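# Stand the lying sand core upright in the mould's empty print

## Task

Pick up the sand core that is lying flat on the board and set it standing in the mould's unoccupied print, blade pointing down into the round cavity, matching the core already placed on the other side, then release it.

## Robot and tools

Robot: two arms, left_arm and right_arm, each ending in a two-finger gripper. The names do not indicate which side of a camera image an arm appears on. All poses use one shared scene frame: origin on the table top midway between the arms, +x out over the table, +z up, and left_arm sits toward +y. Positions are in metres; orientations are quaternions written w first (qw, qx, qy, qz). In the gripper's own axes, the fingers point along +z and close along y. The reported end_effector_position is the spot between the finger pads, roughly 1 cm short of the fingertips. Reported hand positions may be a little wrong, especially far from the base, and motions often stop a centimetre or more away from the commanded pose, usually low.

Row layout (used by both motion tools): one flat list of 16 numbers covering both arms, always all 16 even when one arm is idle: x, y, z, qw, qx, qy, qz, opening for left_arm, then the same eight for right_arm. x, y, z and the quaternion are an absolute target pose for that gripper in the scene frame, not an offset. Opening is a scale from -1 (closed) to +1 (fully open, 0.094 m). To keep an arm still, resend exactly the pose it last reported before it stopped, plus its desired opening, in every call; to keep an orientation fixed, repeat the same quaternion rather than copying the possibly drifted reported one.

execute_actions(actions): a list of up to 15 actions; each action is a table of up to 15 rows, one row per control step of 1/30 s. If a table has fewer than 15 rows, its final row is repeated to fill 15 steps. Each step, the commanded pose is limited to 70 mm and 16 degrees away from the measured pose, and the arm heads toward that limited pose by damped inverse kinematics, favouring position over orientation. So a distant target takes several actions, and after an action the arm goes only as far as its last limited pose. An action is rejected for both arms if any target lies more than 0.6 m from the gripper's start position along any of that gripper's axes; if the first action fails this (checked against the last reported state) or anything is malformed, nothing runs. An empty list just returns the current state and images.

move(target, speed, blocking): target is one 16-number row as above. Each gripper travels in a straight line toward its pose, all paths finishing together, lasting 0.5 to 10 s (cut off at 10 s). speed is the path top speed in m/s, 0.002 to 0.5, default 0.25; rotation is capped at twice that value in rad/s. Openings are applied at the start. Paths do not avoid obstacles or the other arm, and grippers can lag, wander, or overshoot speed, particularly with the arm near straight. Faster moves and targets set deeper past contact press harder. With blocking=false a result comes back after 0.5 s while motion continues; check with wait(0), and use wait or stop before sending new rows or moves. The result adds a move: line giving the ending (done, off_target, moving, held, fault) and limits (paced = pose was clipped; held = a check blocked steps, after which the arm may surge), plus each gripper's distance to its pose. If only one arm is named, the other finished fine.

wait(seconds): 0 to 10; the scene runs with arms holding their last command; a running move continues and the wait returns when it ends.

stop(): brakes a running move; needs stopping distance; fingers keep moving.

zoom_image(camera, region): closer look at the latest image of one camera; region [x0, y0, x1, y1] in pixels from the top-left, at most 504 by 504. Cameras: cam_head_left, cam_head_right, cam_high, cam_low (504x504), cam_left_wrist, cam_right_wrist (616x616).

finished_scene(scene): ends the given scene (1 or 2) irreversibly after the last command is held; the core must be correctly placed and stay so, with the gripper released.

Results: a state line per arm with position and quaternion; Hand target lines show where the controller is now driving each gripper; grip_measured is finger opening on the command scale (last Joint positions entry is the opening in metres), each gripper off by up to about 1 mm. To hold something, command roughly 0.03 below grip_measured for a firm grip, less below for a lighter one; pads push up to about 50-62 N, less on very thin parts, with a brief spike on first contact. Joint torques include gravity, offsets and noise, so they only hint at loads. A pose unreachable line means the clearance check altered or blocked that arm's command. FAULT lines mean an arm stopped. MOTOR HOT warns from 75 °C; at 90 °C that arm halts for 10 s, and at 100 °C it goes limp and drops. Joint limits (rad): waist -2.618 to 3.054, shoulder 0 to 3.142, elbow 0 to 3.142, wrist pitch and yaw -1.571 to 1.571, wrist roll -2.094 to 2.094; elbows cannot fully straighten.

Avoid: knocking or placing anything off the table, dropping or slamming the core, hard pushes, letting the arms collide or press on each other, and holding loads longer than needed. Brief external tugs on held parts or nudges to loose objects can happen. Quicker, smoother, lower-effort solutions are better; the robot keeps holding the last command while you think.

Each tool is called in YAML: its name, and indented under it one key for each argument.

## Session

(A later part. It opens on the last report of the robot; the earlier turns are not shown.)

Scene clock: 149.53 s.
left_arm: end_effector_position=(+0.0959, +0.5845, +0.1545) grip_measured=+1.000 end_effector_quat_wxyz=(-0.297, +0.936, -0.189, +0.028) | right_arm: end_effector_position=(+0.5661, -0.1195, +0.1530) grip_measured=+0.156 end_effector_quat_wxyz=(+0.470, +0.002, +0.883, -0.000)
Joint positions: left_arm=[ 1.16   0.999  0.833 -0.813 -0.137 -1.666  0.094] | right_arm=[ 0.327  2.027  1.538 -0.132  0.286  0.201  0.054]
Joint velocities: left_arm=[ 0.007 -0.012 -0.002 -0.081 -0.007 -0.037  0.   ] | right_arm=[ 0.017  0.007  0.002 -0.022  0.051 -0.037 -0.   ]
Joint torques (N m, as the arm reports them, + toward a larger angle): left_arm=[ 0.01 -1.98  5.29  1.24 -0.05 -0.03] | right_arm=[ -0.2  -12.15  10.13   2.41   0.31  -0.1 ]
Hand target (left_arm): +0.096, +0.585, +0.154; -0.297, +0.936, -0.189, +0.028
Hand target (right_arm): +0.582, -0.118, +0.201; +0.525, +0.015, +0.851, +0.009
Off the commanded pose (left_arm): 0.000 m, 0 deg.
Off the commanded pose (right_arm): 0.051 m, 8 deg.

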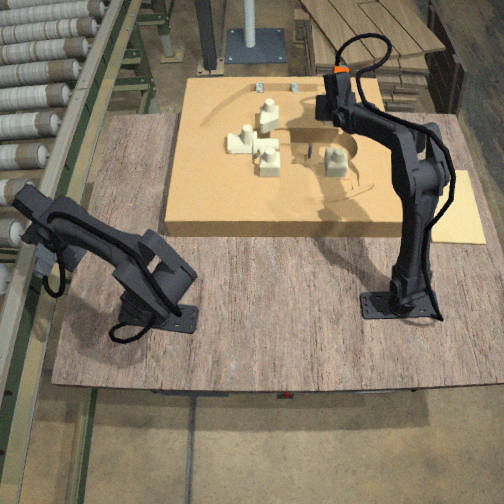

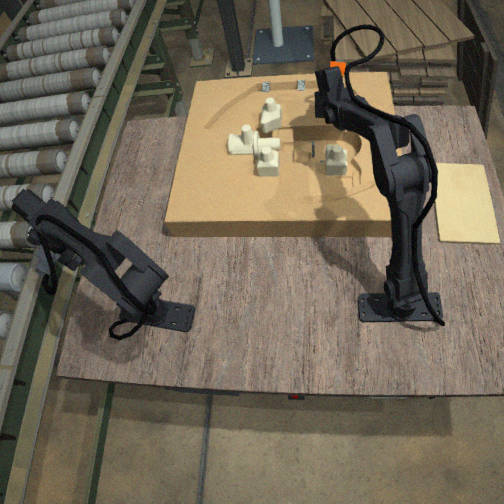

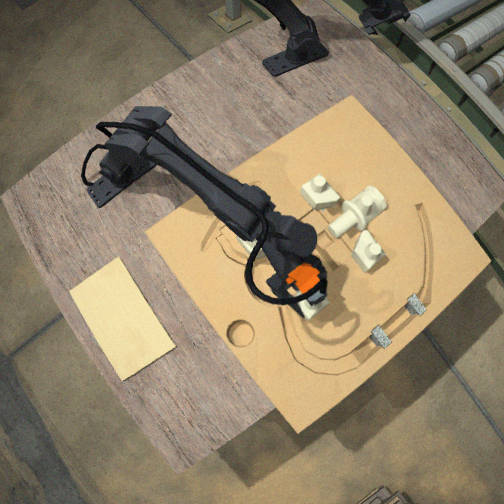

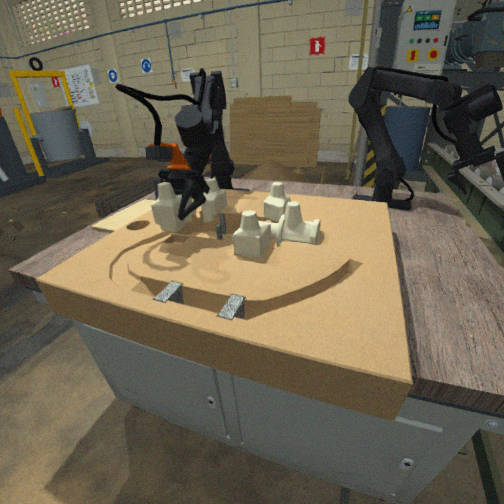

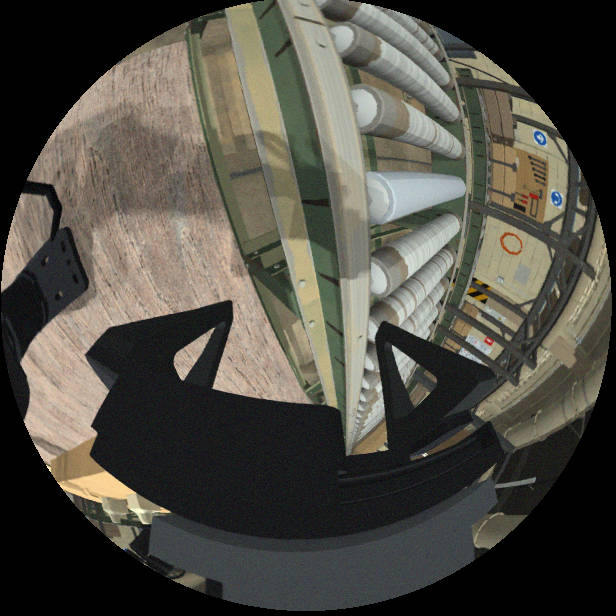

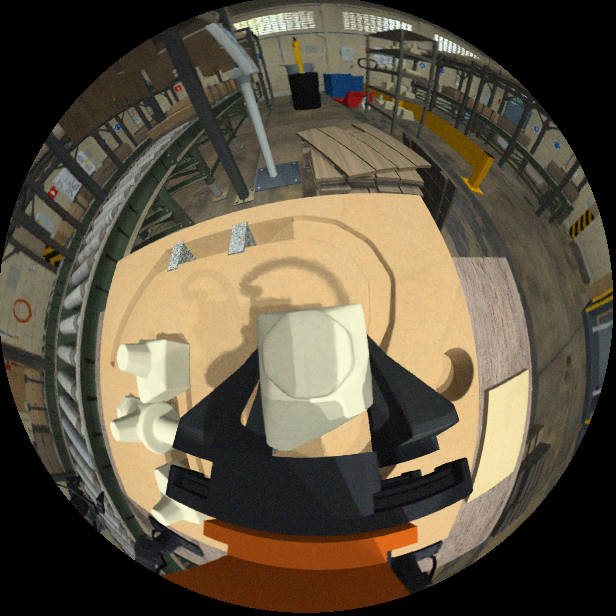

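execute_actions:
  actions:
    - [[0.0959,0.5845,0.1545,-0.297,0.936,-0.189,0.028,1,0.584,-0.118,0.192,0.521,0.015,0.853,0.01,0.12]]
    - [[0.0959,0.5845,0.1545,-0.297,0.936,-0.189,0.028,1,0.582,-0.118,0.184,0.518,0.015,0.855,0.01,0.12]]
    - [[0.0959,0.5845,0.1545,-0.297,0.936,-0.189,0.028,1,0.580,-0.118,0.176,0.514,0.015,0.858,0.01,0.12]]
    - [[0.0959,0.5845,0.1545,-0.297,0.936,-0.189,0.028,1,0.578,-0.118,0.168,0.511,0.015,0.860,0.01,0.12]]
    - [[0.0959,0.5845,0.1545,-0.297,0.936,-0.189,0.028,1,0.578,-0.118,0.164,0.511,0.015,0.860,0.01,0.12]]

zoom_image:
  camera: "cam_low"
  region: [120,160,240,270]

zoom_image:
  camera: "cam_high"
  region: [250,250,350,340]

Scene clock: 157.00 s.
left_arm: end_effector_position=(+0.0959, +0.5845, +0.1545) grip_measured=+1.000 end_effector_quat_wxyz=(-0.297, +0.936, -0.189, +0.028) | right_arm: end_effector_position=(+0.5665, -0.1194, +0.1384) grip_measured=+0.156 end_effector_quat_wxyz=(+0.469, +0.002, +0.883, -0.000)
Joint positions: left_arm=[ 1.16   0.999  0.833 -0.813 -0.137 -1.666  0.094] | right_arm=[ 0.327  2.043  1.503 -0.082  0.286  0.201  0.054]
Joint velocities: left_arm=[ 0.002  0.037 -0.002  0.022 -0.022  0.007  0.   ] | right_arm=[-0.007  0.017 -0.012  0.022 -0.037 -0.007 -0.001]
Joint torques (N m, as the arm reports them, + toward a larger angle): left_arm=[ 0.05 -1.94  5.38  1.28 -0.06 -0.01] | right_arm=[ -0.1  -11.9    6.62   2.63   0.25   0.  ]
Hand target (left_arm): +0.096, +0.585, +0.154; -0.297, +0.936, -0.189, +0.028
Hand target (right_arm): +0.577, -0.119, +0.164; +0.510, +0.015, +0.860, +0.009
Off the commanded pose (left_arm): 0.000 m, 0 deg.
Off the commanded pose (right_arm): 0.028 m, 6 deg.

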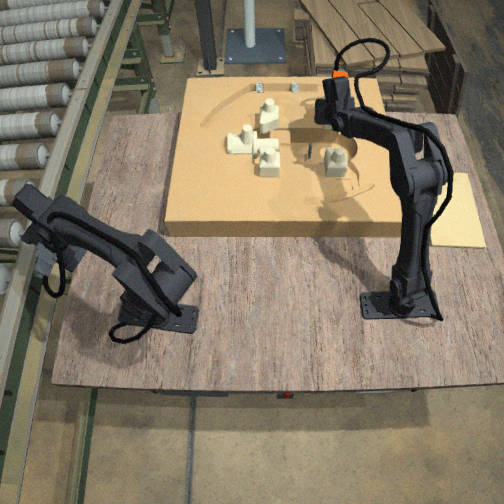

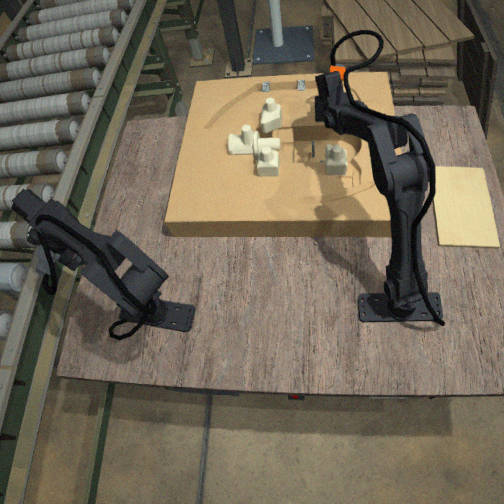

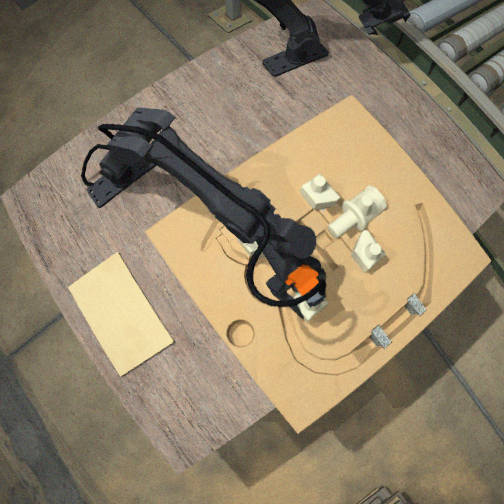

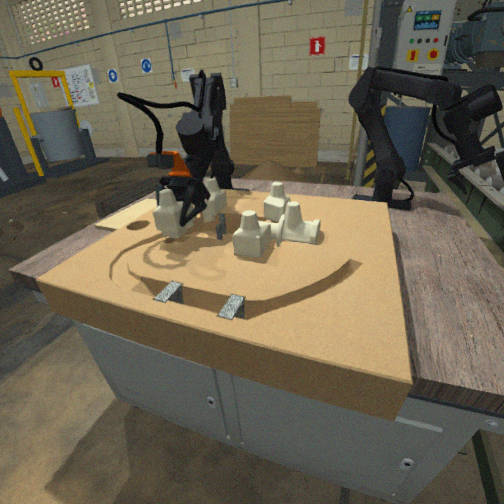

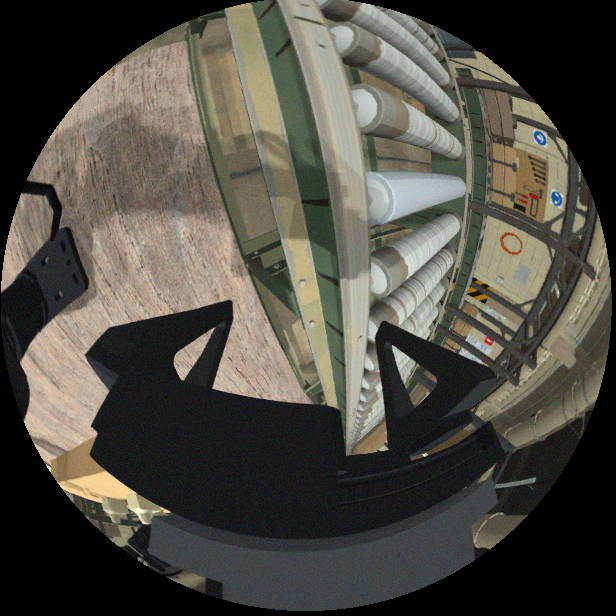

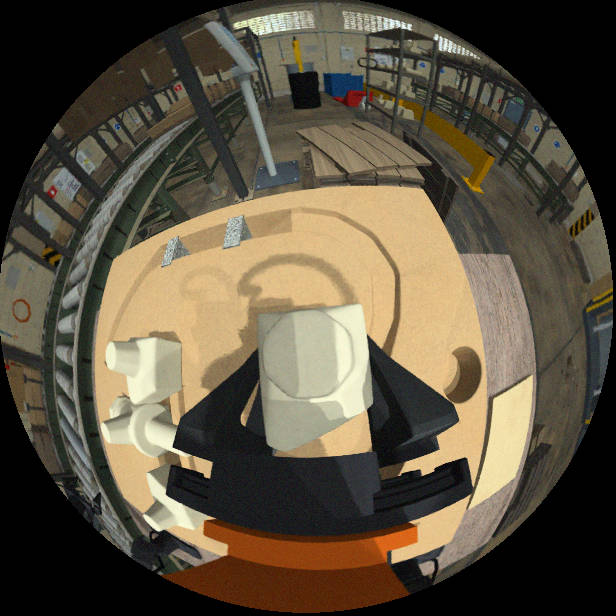

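Region (120, 160, 240, 270) of cam_low's 504x504 image, scaled by 4.200, with more detail than that image has; it fills the top 462 rows of this view, and the rest is white.

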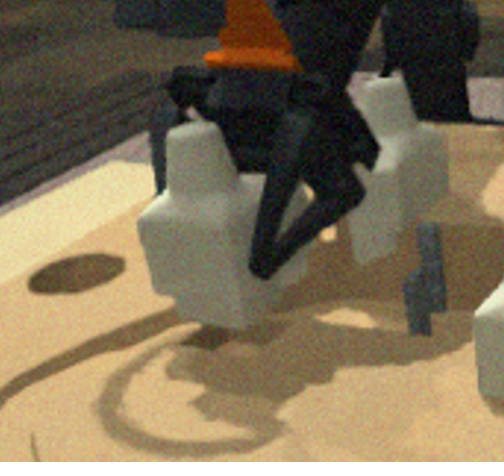

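Region (250, 250, 350, 340) of cam_high's 504x504 image, scaled by 5.040, with more detail than that image has; it fills the top 454 rows of this view, and the rest is white.

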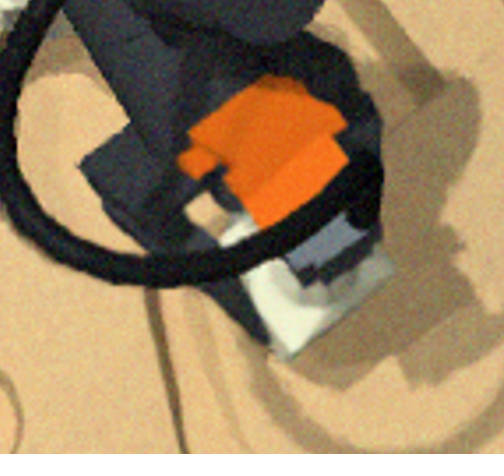

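execute_actions:
  actions:
    - [[0.0959,0.5845,0.1545,-0.297,0.936,-0.189,0.028,1,0.578,-0.118,0.159,0.511,0.015,0.860,0.01,0.12]]
    - [[0.0959,0.5845,0.1545,-0.297,0.936,-0.189,0.028,1,0.578,-0.118,0.154,0.511,0.015,0.860,0.01,0.12]]
    - [[0.0959,0.5845,0.1545,-0.297,0.936,-0.189,0.028,1,0.578,-0.118,0.149,0.511,0.015,0.860,0.01,0.12]]
    - [[0.0959,0.5845,0.1545,-0.297,0.936,-0.189,0.028,1,0.578,-0.118,0.144,0.511,0.015,0.860,0.01,0.12]]

zoom_image:
  camera: "cam_low"
  region: [120,160,240,270]

Scene clock: 163.53 s.
left_arm: end_effector_position=(+0.0959, +0.5845, +0.1545) grip_measured=+1.000 end_effector_quat_wxyz=(-0.297, +0.936, -0.189, +0.028) | right_arm: end_effector_position=(+0.5659, -0.1199, +0.1227) grip_measured=+0.156 end_effector_quat_wxyz=(+0.471, +0.003, +0.882, -0.000)
Joint positions: left_arm=[ 1.16   0.999  0.833 -0.813 -0.137 -1.666  0.094] | right_arm=[ 0.327  2.059  1.458 -0.016  0.287  0.201  0.054]
Joint velocities: left_arm=[-0.002 -0.017 -0.012 -0.081 -0.007  0.007  0.   ] | right_arm=[ 0.012 -0.017  0.022 -0.037  0.007 -0.081  0.   ]
Joint torques (N m, as the arm reports them, + toward a larger angle): left_arm=[-0.01 -1.93  5.21  1.28 -0.08 -0.03] | right_arm=[ -0.11 -11.28   6.43   2.69   0.23   0.  ]
Hand target (left_arm): +0.096, +0.585, +0.154; -0.297, +0.936, -0.189, +0.028
Hand target (right_arm): +0.577, -0.118, +0.145; +0.510, +0.015, +0.860, +0.009
Off the commanded pose (left_arm): 0.000 m, 0 deg.
Off the commanded pose (right_arm): 0.025 m, 6 deg.

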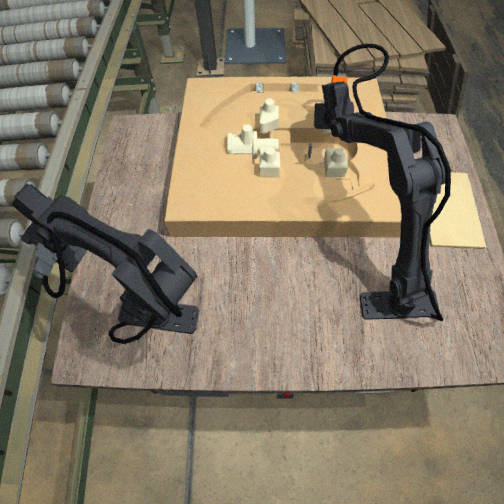

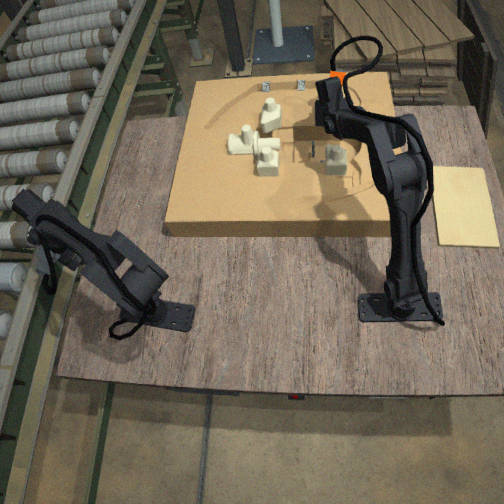

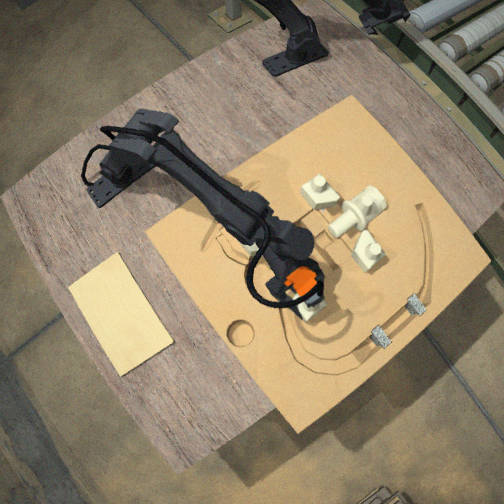

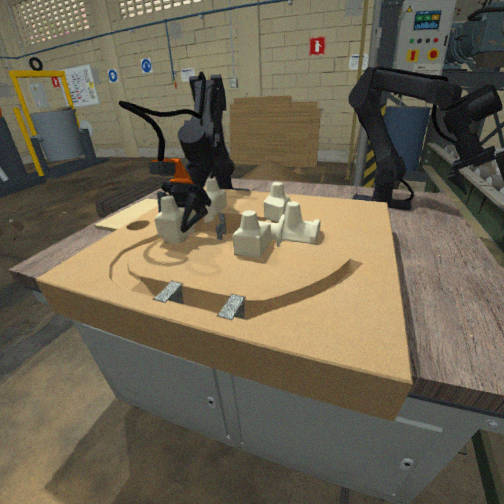

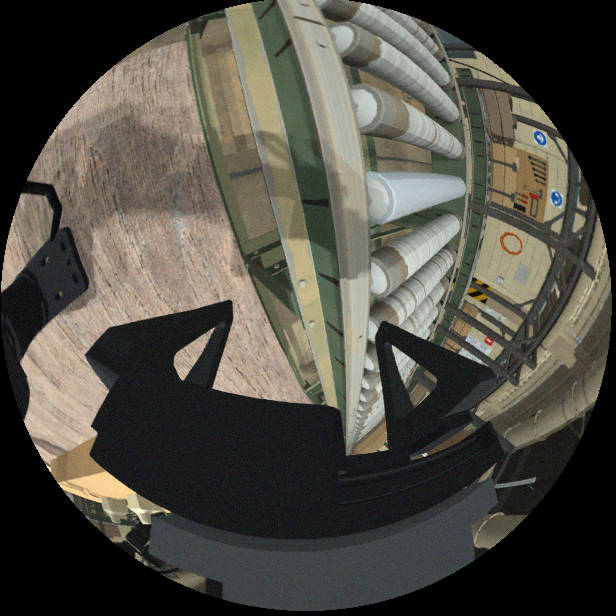

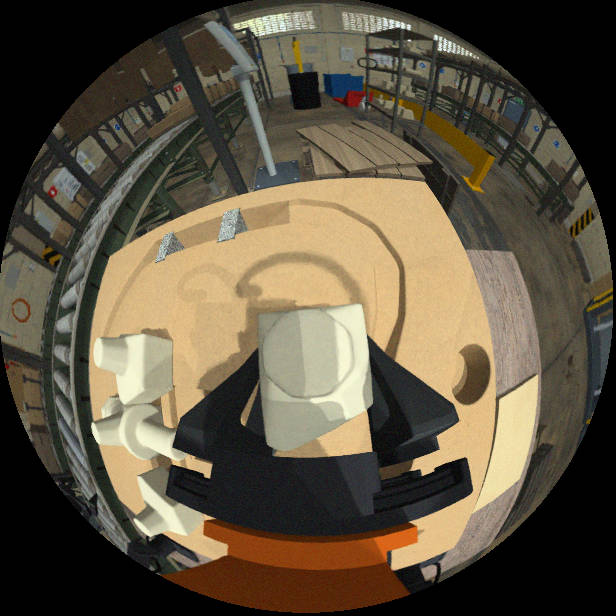

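Region (120, 160, 240, 270) of cam_low's 504x504 image, scaled by 4.200, with more detail than that image has; it fills the top 462 rows of this view, and the rest is white.

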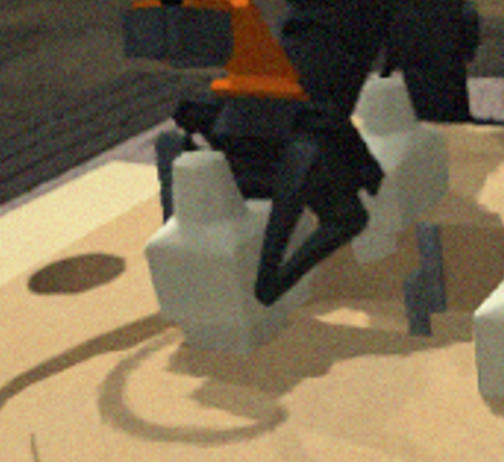

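The tenon is at the mouth of the print. Continuing down slowly.

execute_actions:
  actions:
    - [[0.0959,0.5845,0.1545,-0.297,0.936,-0.189,0.028,1,0.578,-0.118,0.140,0.511,0.015,0.860,0.01,0.12]]
    - [[0.0959,0.5845,0.1545,-0.297,0.936,-0.189,0.028,1,0.578,-0.118,0.136,0.511,0.015,0.860,0.01,0.12]]
    - [[0.0959,0.5845,0.1545,-0.297,0.936,-0.189,0.028,1,0.578,-0.118,0.132,0.511,0.015,0.860,0.01,0.12]]

zoom_image:
  camera: "cam_low"
  region: [120,160,240,270]

zoom_image:
  camera: "cam_head_left"
  region: [280,70,400,190]

Scene clock: 168.77 s.
left_arm: end_effector_position=(+0.0959, +0.5845, +0.1545) grip_measured=+1.000 end_effector_quat_wxyz=(-0.297, +0.936, -0.189, +0.028) | right_arm: end_effector_position=(+0.5659, -0.1198, +0.1217) grip_measured=+0.156 end_effector_quat_wxyz=(+0.479, +0.005, +0.878, -0.002)
Joint positions: left_arm=[ 1.16   0.999  0.833 -0.813 -0.137 -1.666  0.094] | right_arm=[0.331 2.059 1.439 0.017 0.299 0.201 0.054]
Joint velocities: left_arm=[ 0.002  0.002  0.007 -0.081 -0.037 -0.007  0.   ] | right_arm=[-0.007 -0.017 -0.017 -0.007  0.037  0.007 -0.   ]
Joint torques (N m, as the arm reports them, + toward a larger angle): left_arm=[ 0.05 -1.98  5.34  1.28 -0.08 -0.01] | right_arm=[-0.41 -9.83  6.1   2.77  0.11  0.  ]
Hand target (left_arm): +0.096, +0.585, +0.154; -0.297, +0.936, -0.189, +0.028
Hand target (right_arm): +0.577, -0.119, +0.133; +0.510, +0.015, +0.860, +0.009
Off the commanded pose (left_arm): 0.000 m, 0 deg.
Off the commanded pose (right_arm): 0.016 m, 5 deg.

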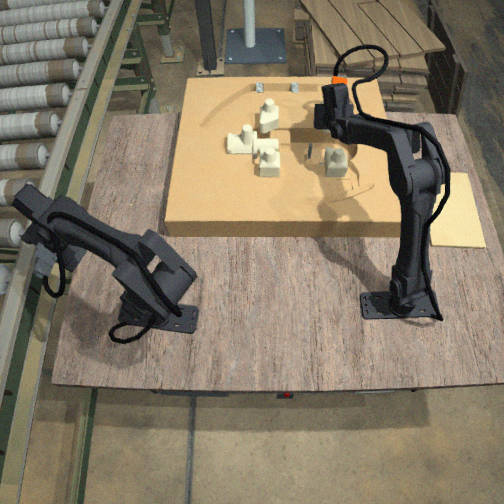

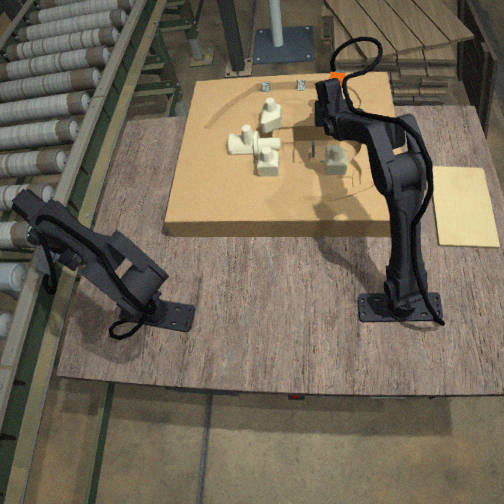

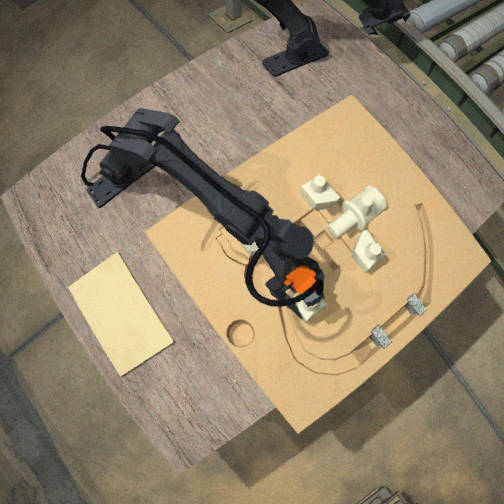

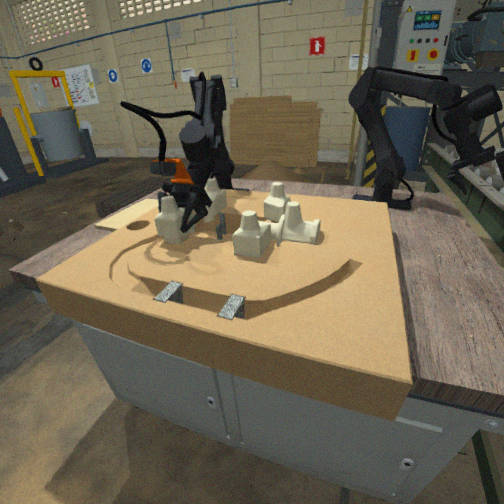

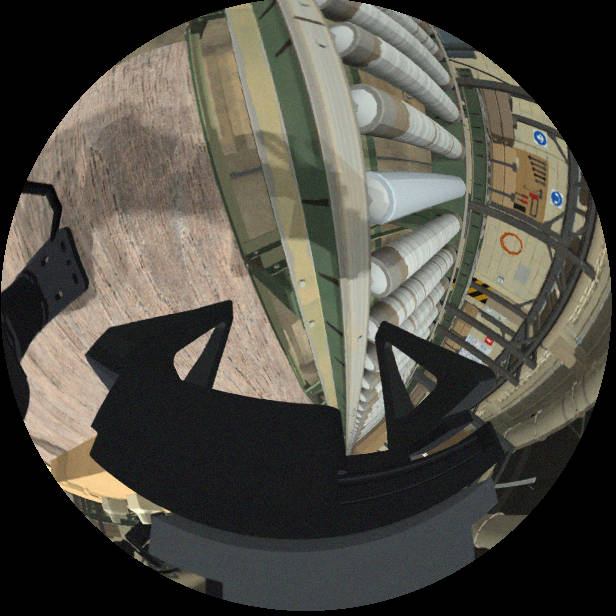

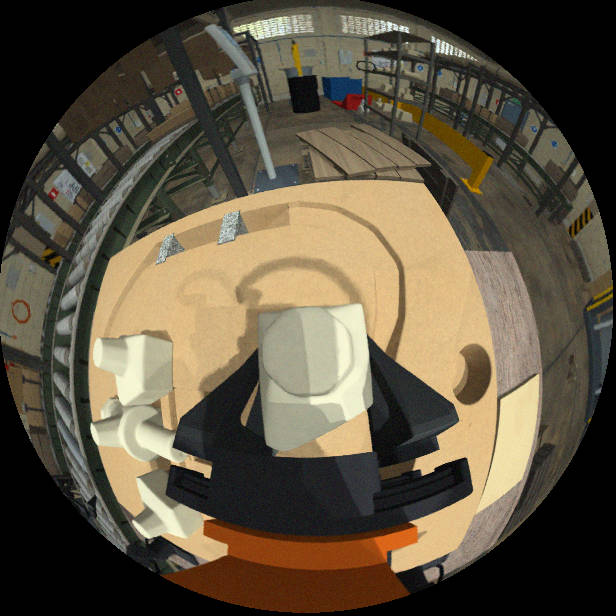

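Region (120, 160, 240, 270) of cam_low's 504x504 image, scaled by 4.200, with more detail than that image has; it fills the top 462 rows of this view, and the rest is white.

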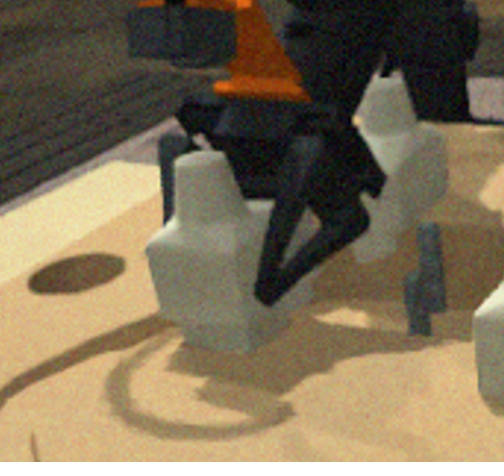

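Region (280, 70, 400, 190) of cam_head_left's 504x504 image, scaled by 4.200, with more detail than that image has.

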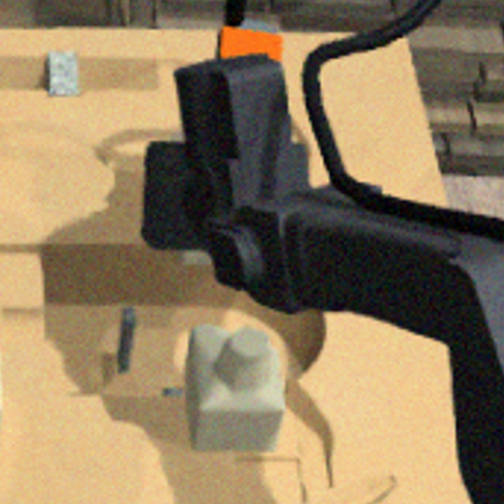

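zoom_image:
  camera: "cam_low"
  region: [150,215,200,255]

zoom_image:
  camera: "cam_high"
  region: [280,280,340,335]

Region (150, 215, 200, 255) of cam_low's 504x504 image, scaled by 10.080, with more detail than that image has; it fills the top 403 rows of this view, and the rest is white.

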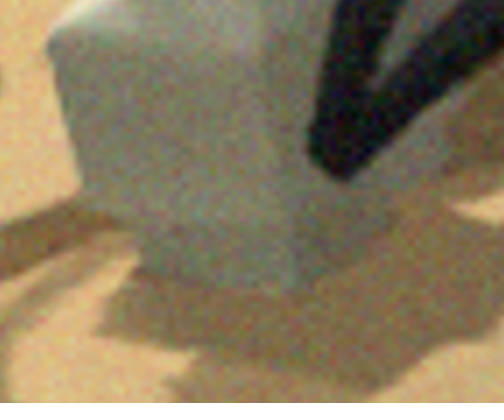

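Region (280, 280, 340, 335) of cam_high's 504x504 image, scaled by 8.400, with more detail than that image has; it fills the top 462 rows of this view, and the rest is white.

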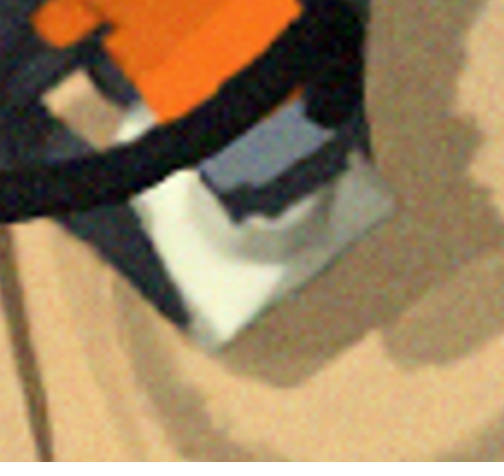

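execute_actions:
  actions:
    - [[0.0959,0.5845,0.1545,-0.297,0.936,-0.189,0.028,1,0.577,-0.120,0.140,0.508,0.015,0.861,0.01,0.12]]
    - [[0.0959,0.5845,0.1545,-0.297,0.936,-0.189,0.028,1,0.575,-0.123,0.140,0.506,0.012,0.862,0.01,0.12]]
    - [[0.0959,0.5845,0.1545,-0.297,0.936,-0.189,0.028,1,0.573,-0.126,0.140,0.505,0.01,0.863,0.01,0.12]]

zoom_image:
  camera: "cam_low"
  region: [150,215,200,255]

Scene clock: 176.40 s.
left_arm: end_effector_position=(+0.0959, +0.5845, +0.1545) grip_measured=+1.000 end_effector_quat_wxyz=(-0.297, +0.936, -0.189, +0.028) | right_arm: end_effector_position=(+0.5653, -0.1198, +0.1217) grip_measured=+0.156 end_effector_quat_wxyz=(+0.479, +0.004, +0.878, +0.000)
Joint positions: left_arm=[ 1.16   0.999  0.833 -0.813 -0.137 -1.666  0.094] | right_arm=[0.33  2.056 1.433 0.023 0.293 0.2   0.054]
Joint velocities: left_arm=[-0.007 -0.002 -0.002 -0.095 -0.066  0.022  0.   ] | right_arm=[ 0.002 -0.007 -0.007 -0.007  0.066 -0.066 -0.   ]
Joint torques (N m, as the arm reports them, + toward a larger angle): left_arm=[ 0.   -1.94  5.24  1.28 -0.05 -0.01] | right_arm=[ -1.55 -12.33   5.77   2.37  -0.07  -0.13]
Hand target (left_arm): +0.096, +0.585, +0.154; -0.297, +0.936, -0.189, +0.028
Hand target (right_arm): +0.572, -0.126, +0.140; +0.505, +0.010, +0.863, +0.009
Off the commanded pose (left_arm): 0.000 m, 0 deg.
Off the commanded pose (right_arm): 0.021 m, 4 deg.

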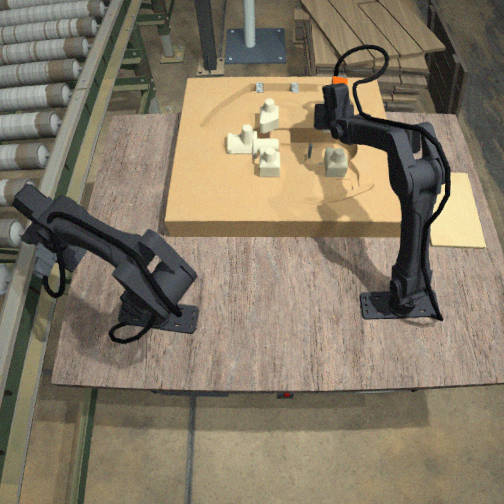

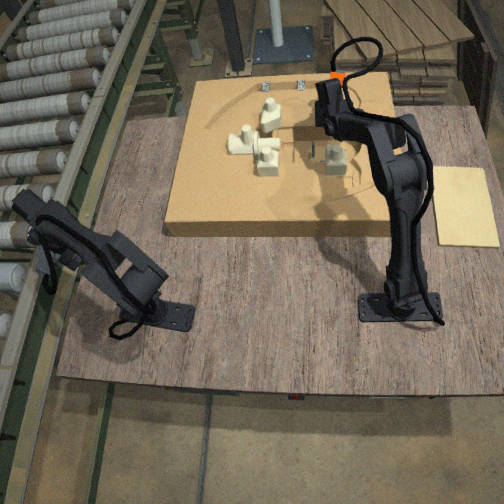

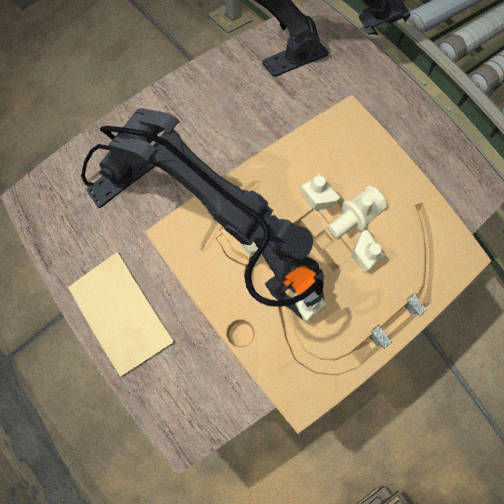

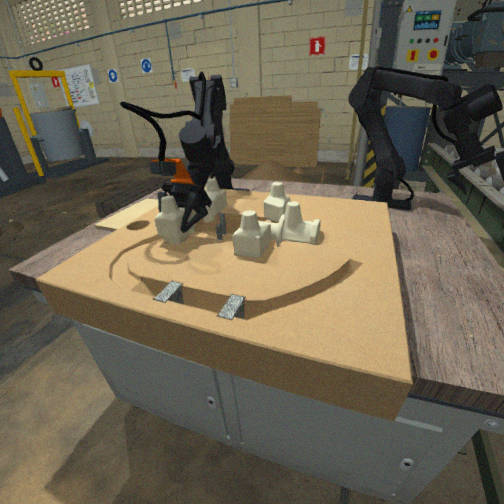

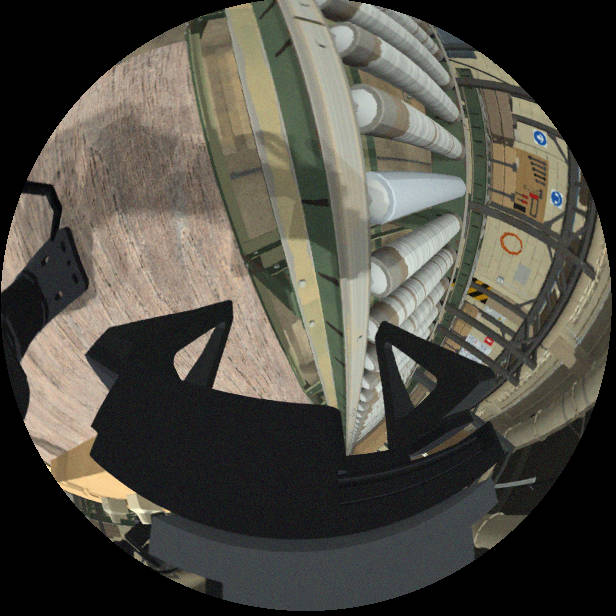

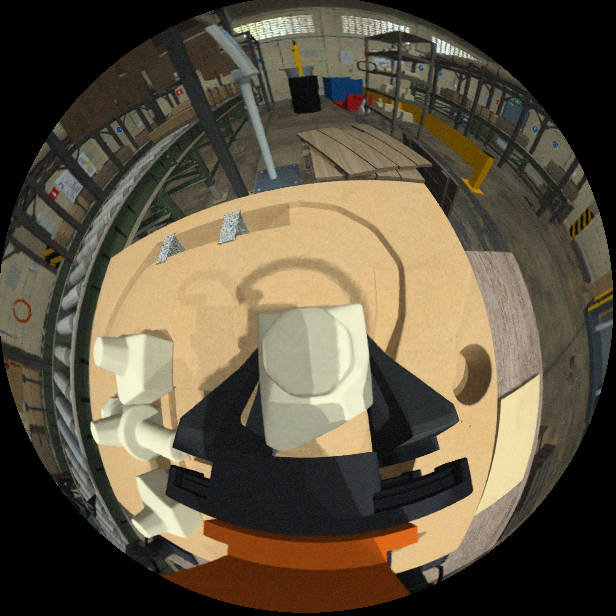

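Region (150, 215, 200, 255) of cam_low's 504x504 image, scaled by 10.080, with more detail than that image has; it fills the top 403 rows of this view, and the rest is white.

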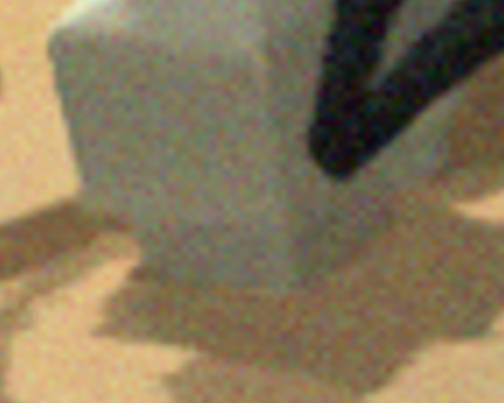

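execute_actions:
  actions:
    - [[0.0959,0.5845,0.1545,-0.297,0.936,-0.189,0.028,1,0.573,-0.125,0.146,0.505,0.01,0.863,0.01,0.12]]
    - [[0.0959,0.5845,0.1545,-0.297,0.936,-0.189,0.028,1,0.573,-0.125,0.152,0.505,0.01,0.863,0.01,0.12]]
    - [[0.0959,0.5845,0.1545,-0.297,0.936,-0.189,0.028,1,0.573,-0.125,0.156,0.505,0.01,0.863,0.01,0.12]]

zoom_image:
  camera: "cam_low"
  region: [150,215,200,255]

Scene clock: 181.57 s.
left_arm: end_effector_position=(+0.0959, +0.5845, +0.1545) grip_measured=+1.000 end_effector_quat_wxyz=(-0.297, +0.936, -0.189, +0.028) | right_arm: end_effector_position=(+0.5643, -0.1203, +0.1213) grip_measured=+0.156 end_effector_quat_wxyz=(+0.476, +0.002, +0.880, +0.003)
Joint positions: left_arm=[ 1.16   0.999  0.833 -0.813 -0.137 -1.666  0.094] | right_arm=[0.326 2.053 1.433 0.013 0.283 0.198 0.054]
Joint velocities: left_arm=[0.007 0.002 0.002 0.007 0.022 0.022 0.   ] | right_arm=[-0.007  0.002 -0.007 -0.051 -0.007  0.051  0.001]
Joint torques (N m, as the arm reports them, + toward a larger angle): left_arm=[ 0.1  -2.09  5.26  1.29 -0.04 -0.05] | right_arm=[ -1.14 -13.62   8.18   1.87   0.06  -0.12]
Hand target (left_arm): +0.096, +0.585, +0.154; -0.297, +0.936, -0.189, +0.028
Hand target (right_arm): +0.572, -0.125, +0.156; +0.505, +0.010, +0.863, +0.009
Off the commanded pose (left_arm): 0.000 m, 0 deg.
Off the commanded pose (right_arm): 0.036 m, 4 deg.

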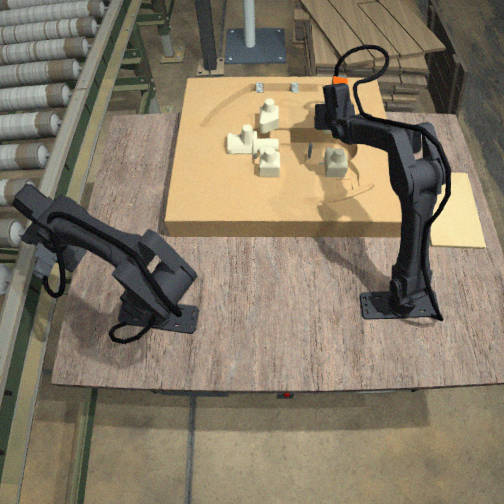

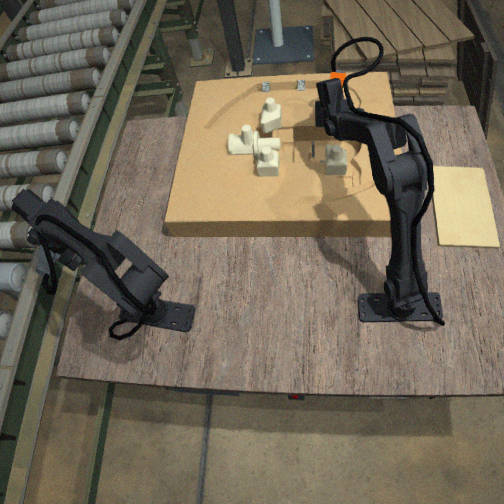

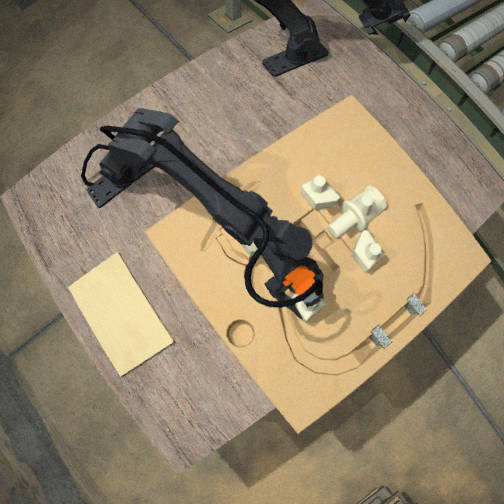

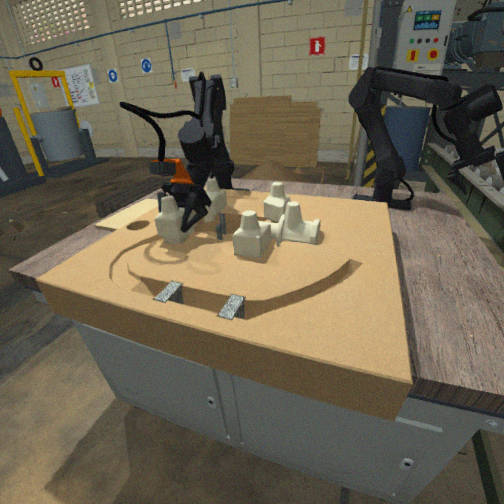

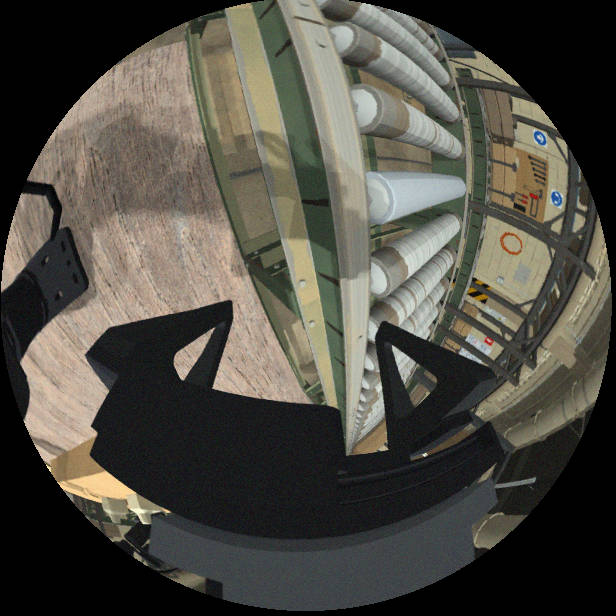

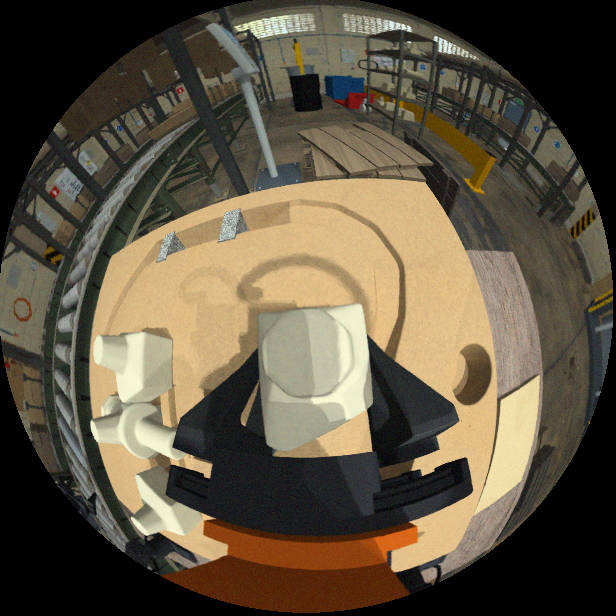

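Region (150, 215, 200, 255) of cam_low's 504x504 image, scaled by 10.080, with more detail than that image has; it fills the top 403 rows of this view, and the rest is white.

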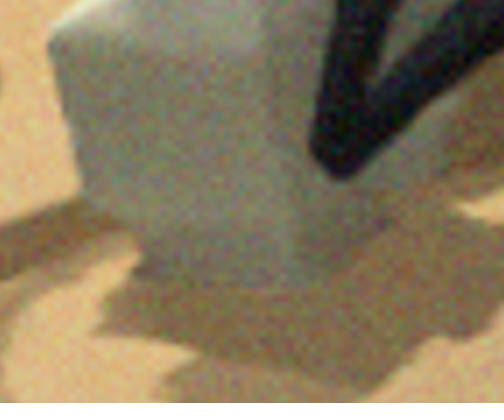

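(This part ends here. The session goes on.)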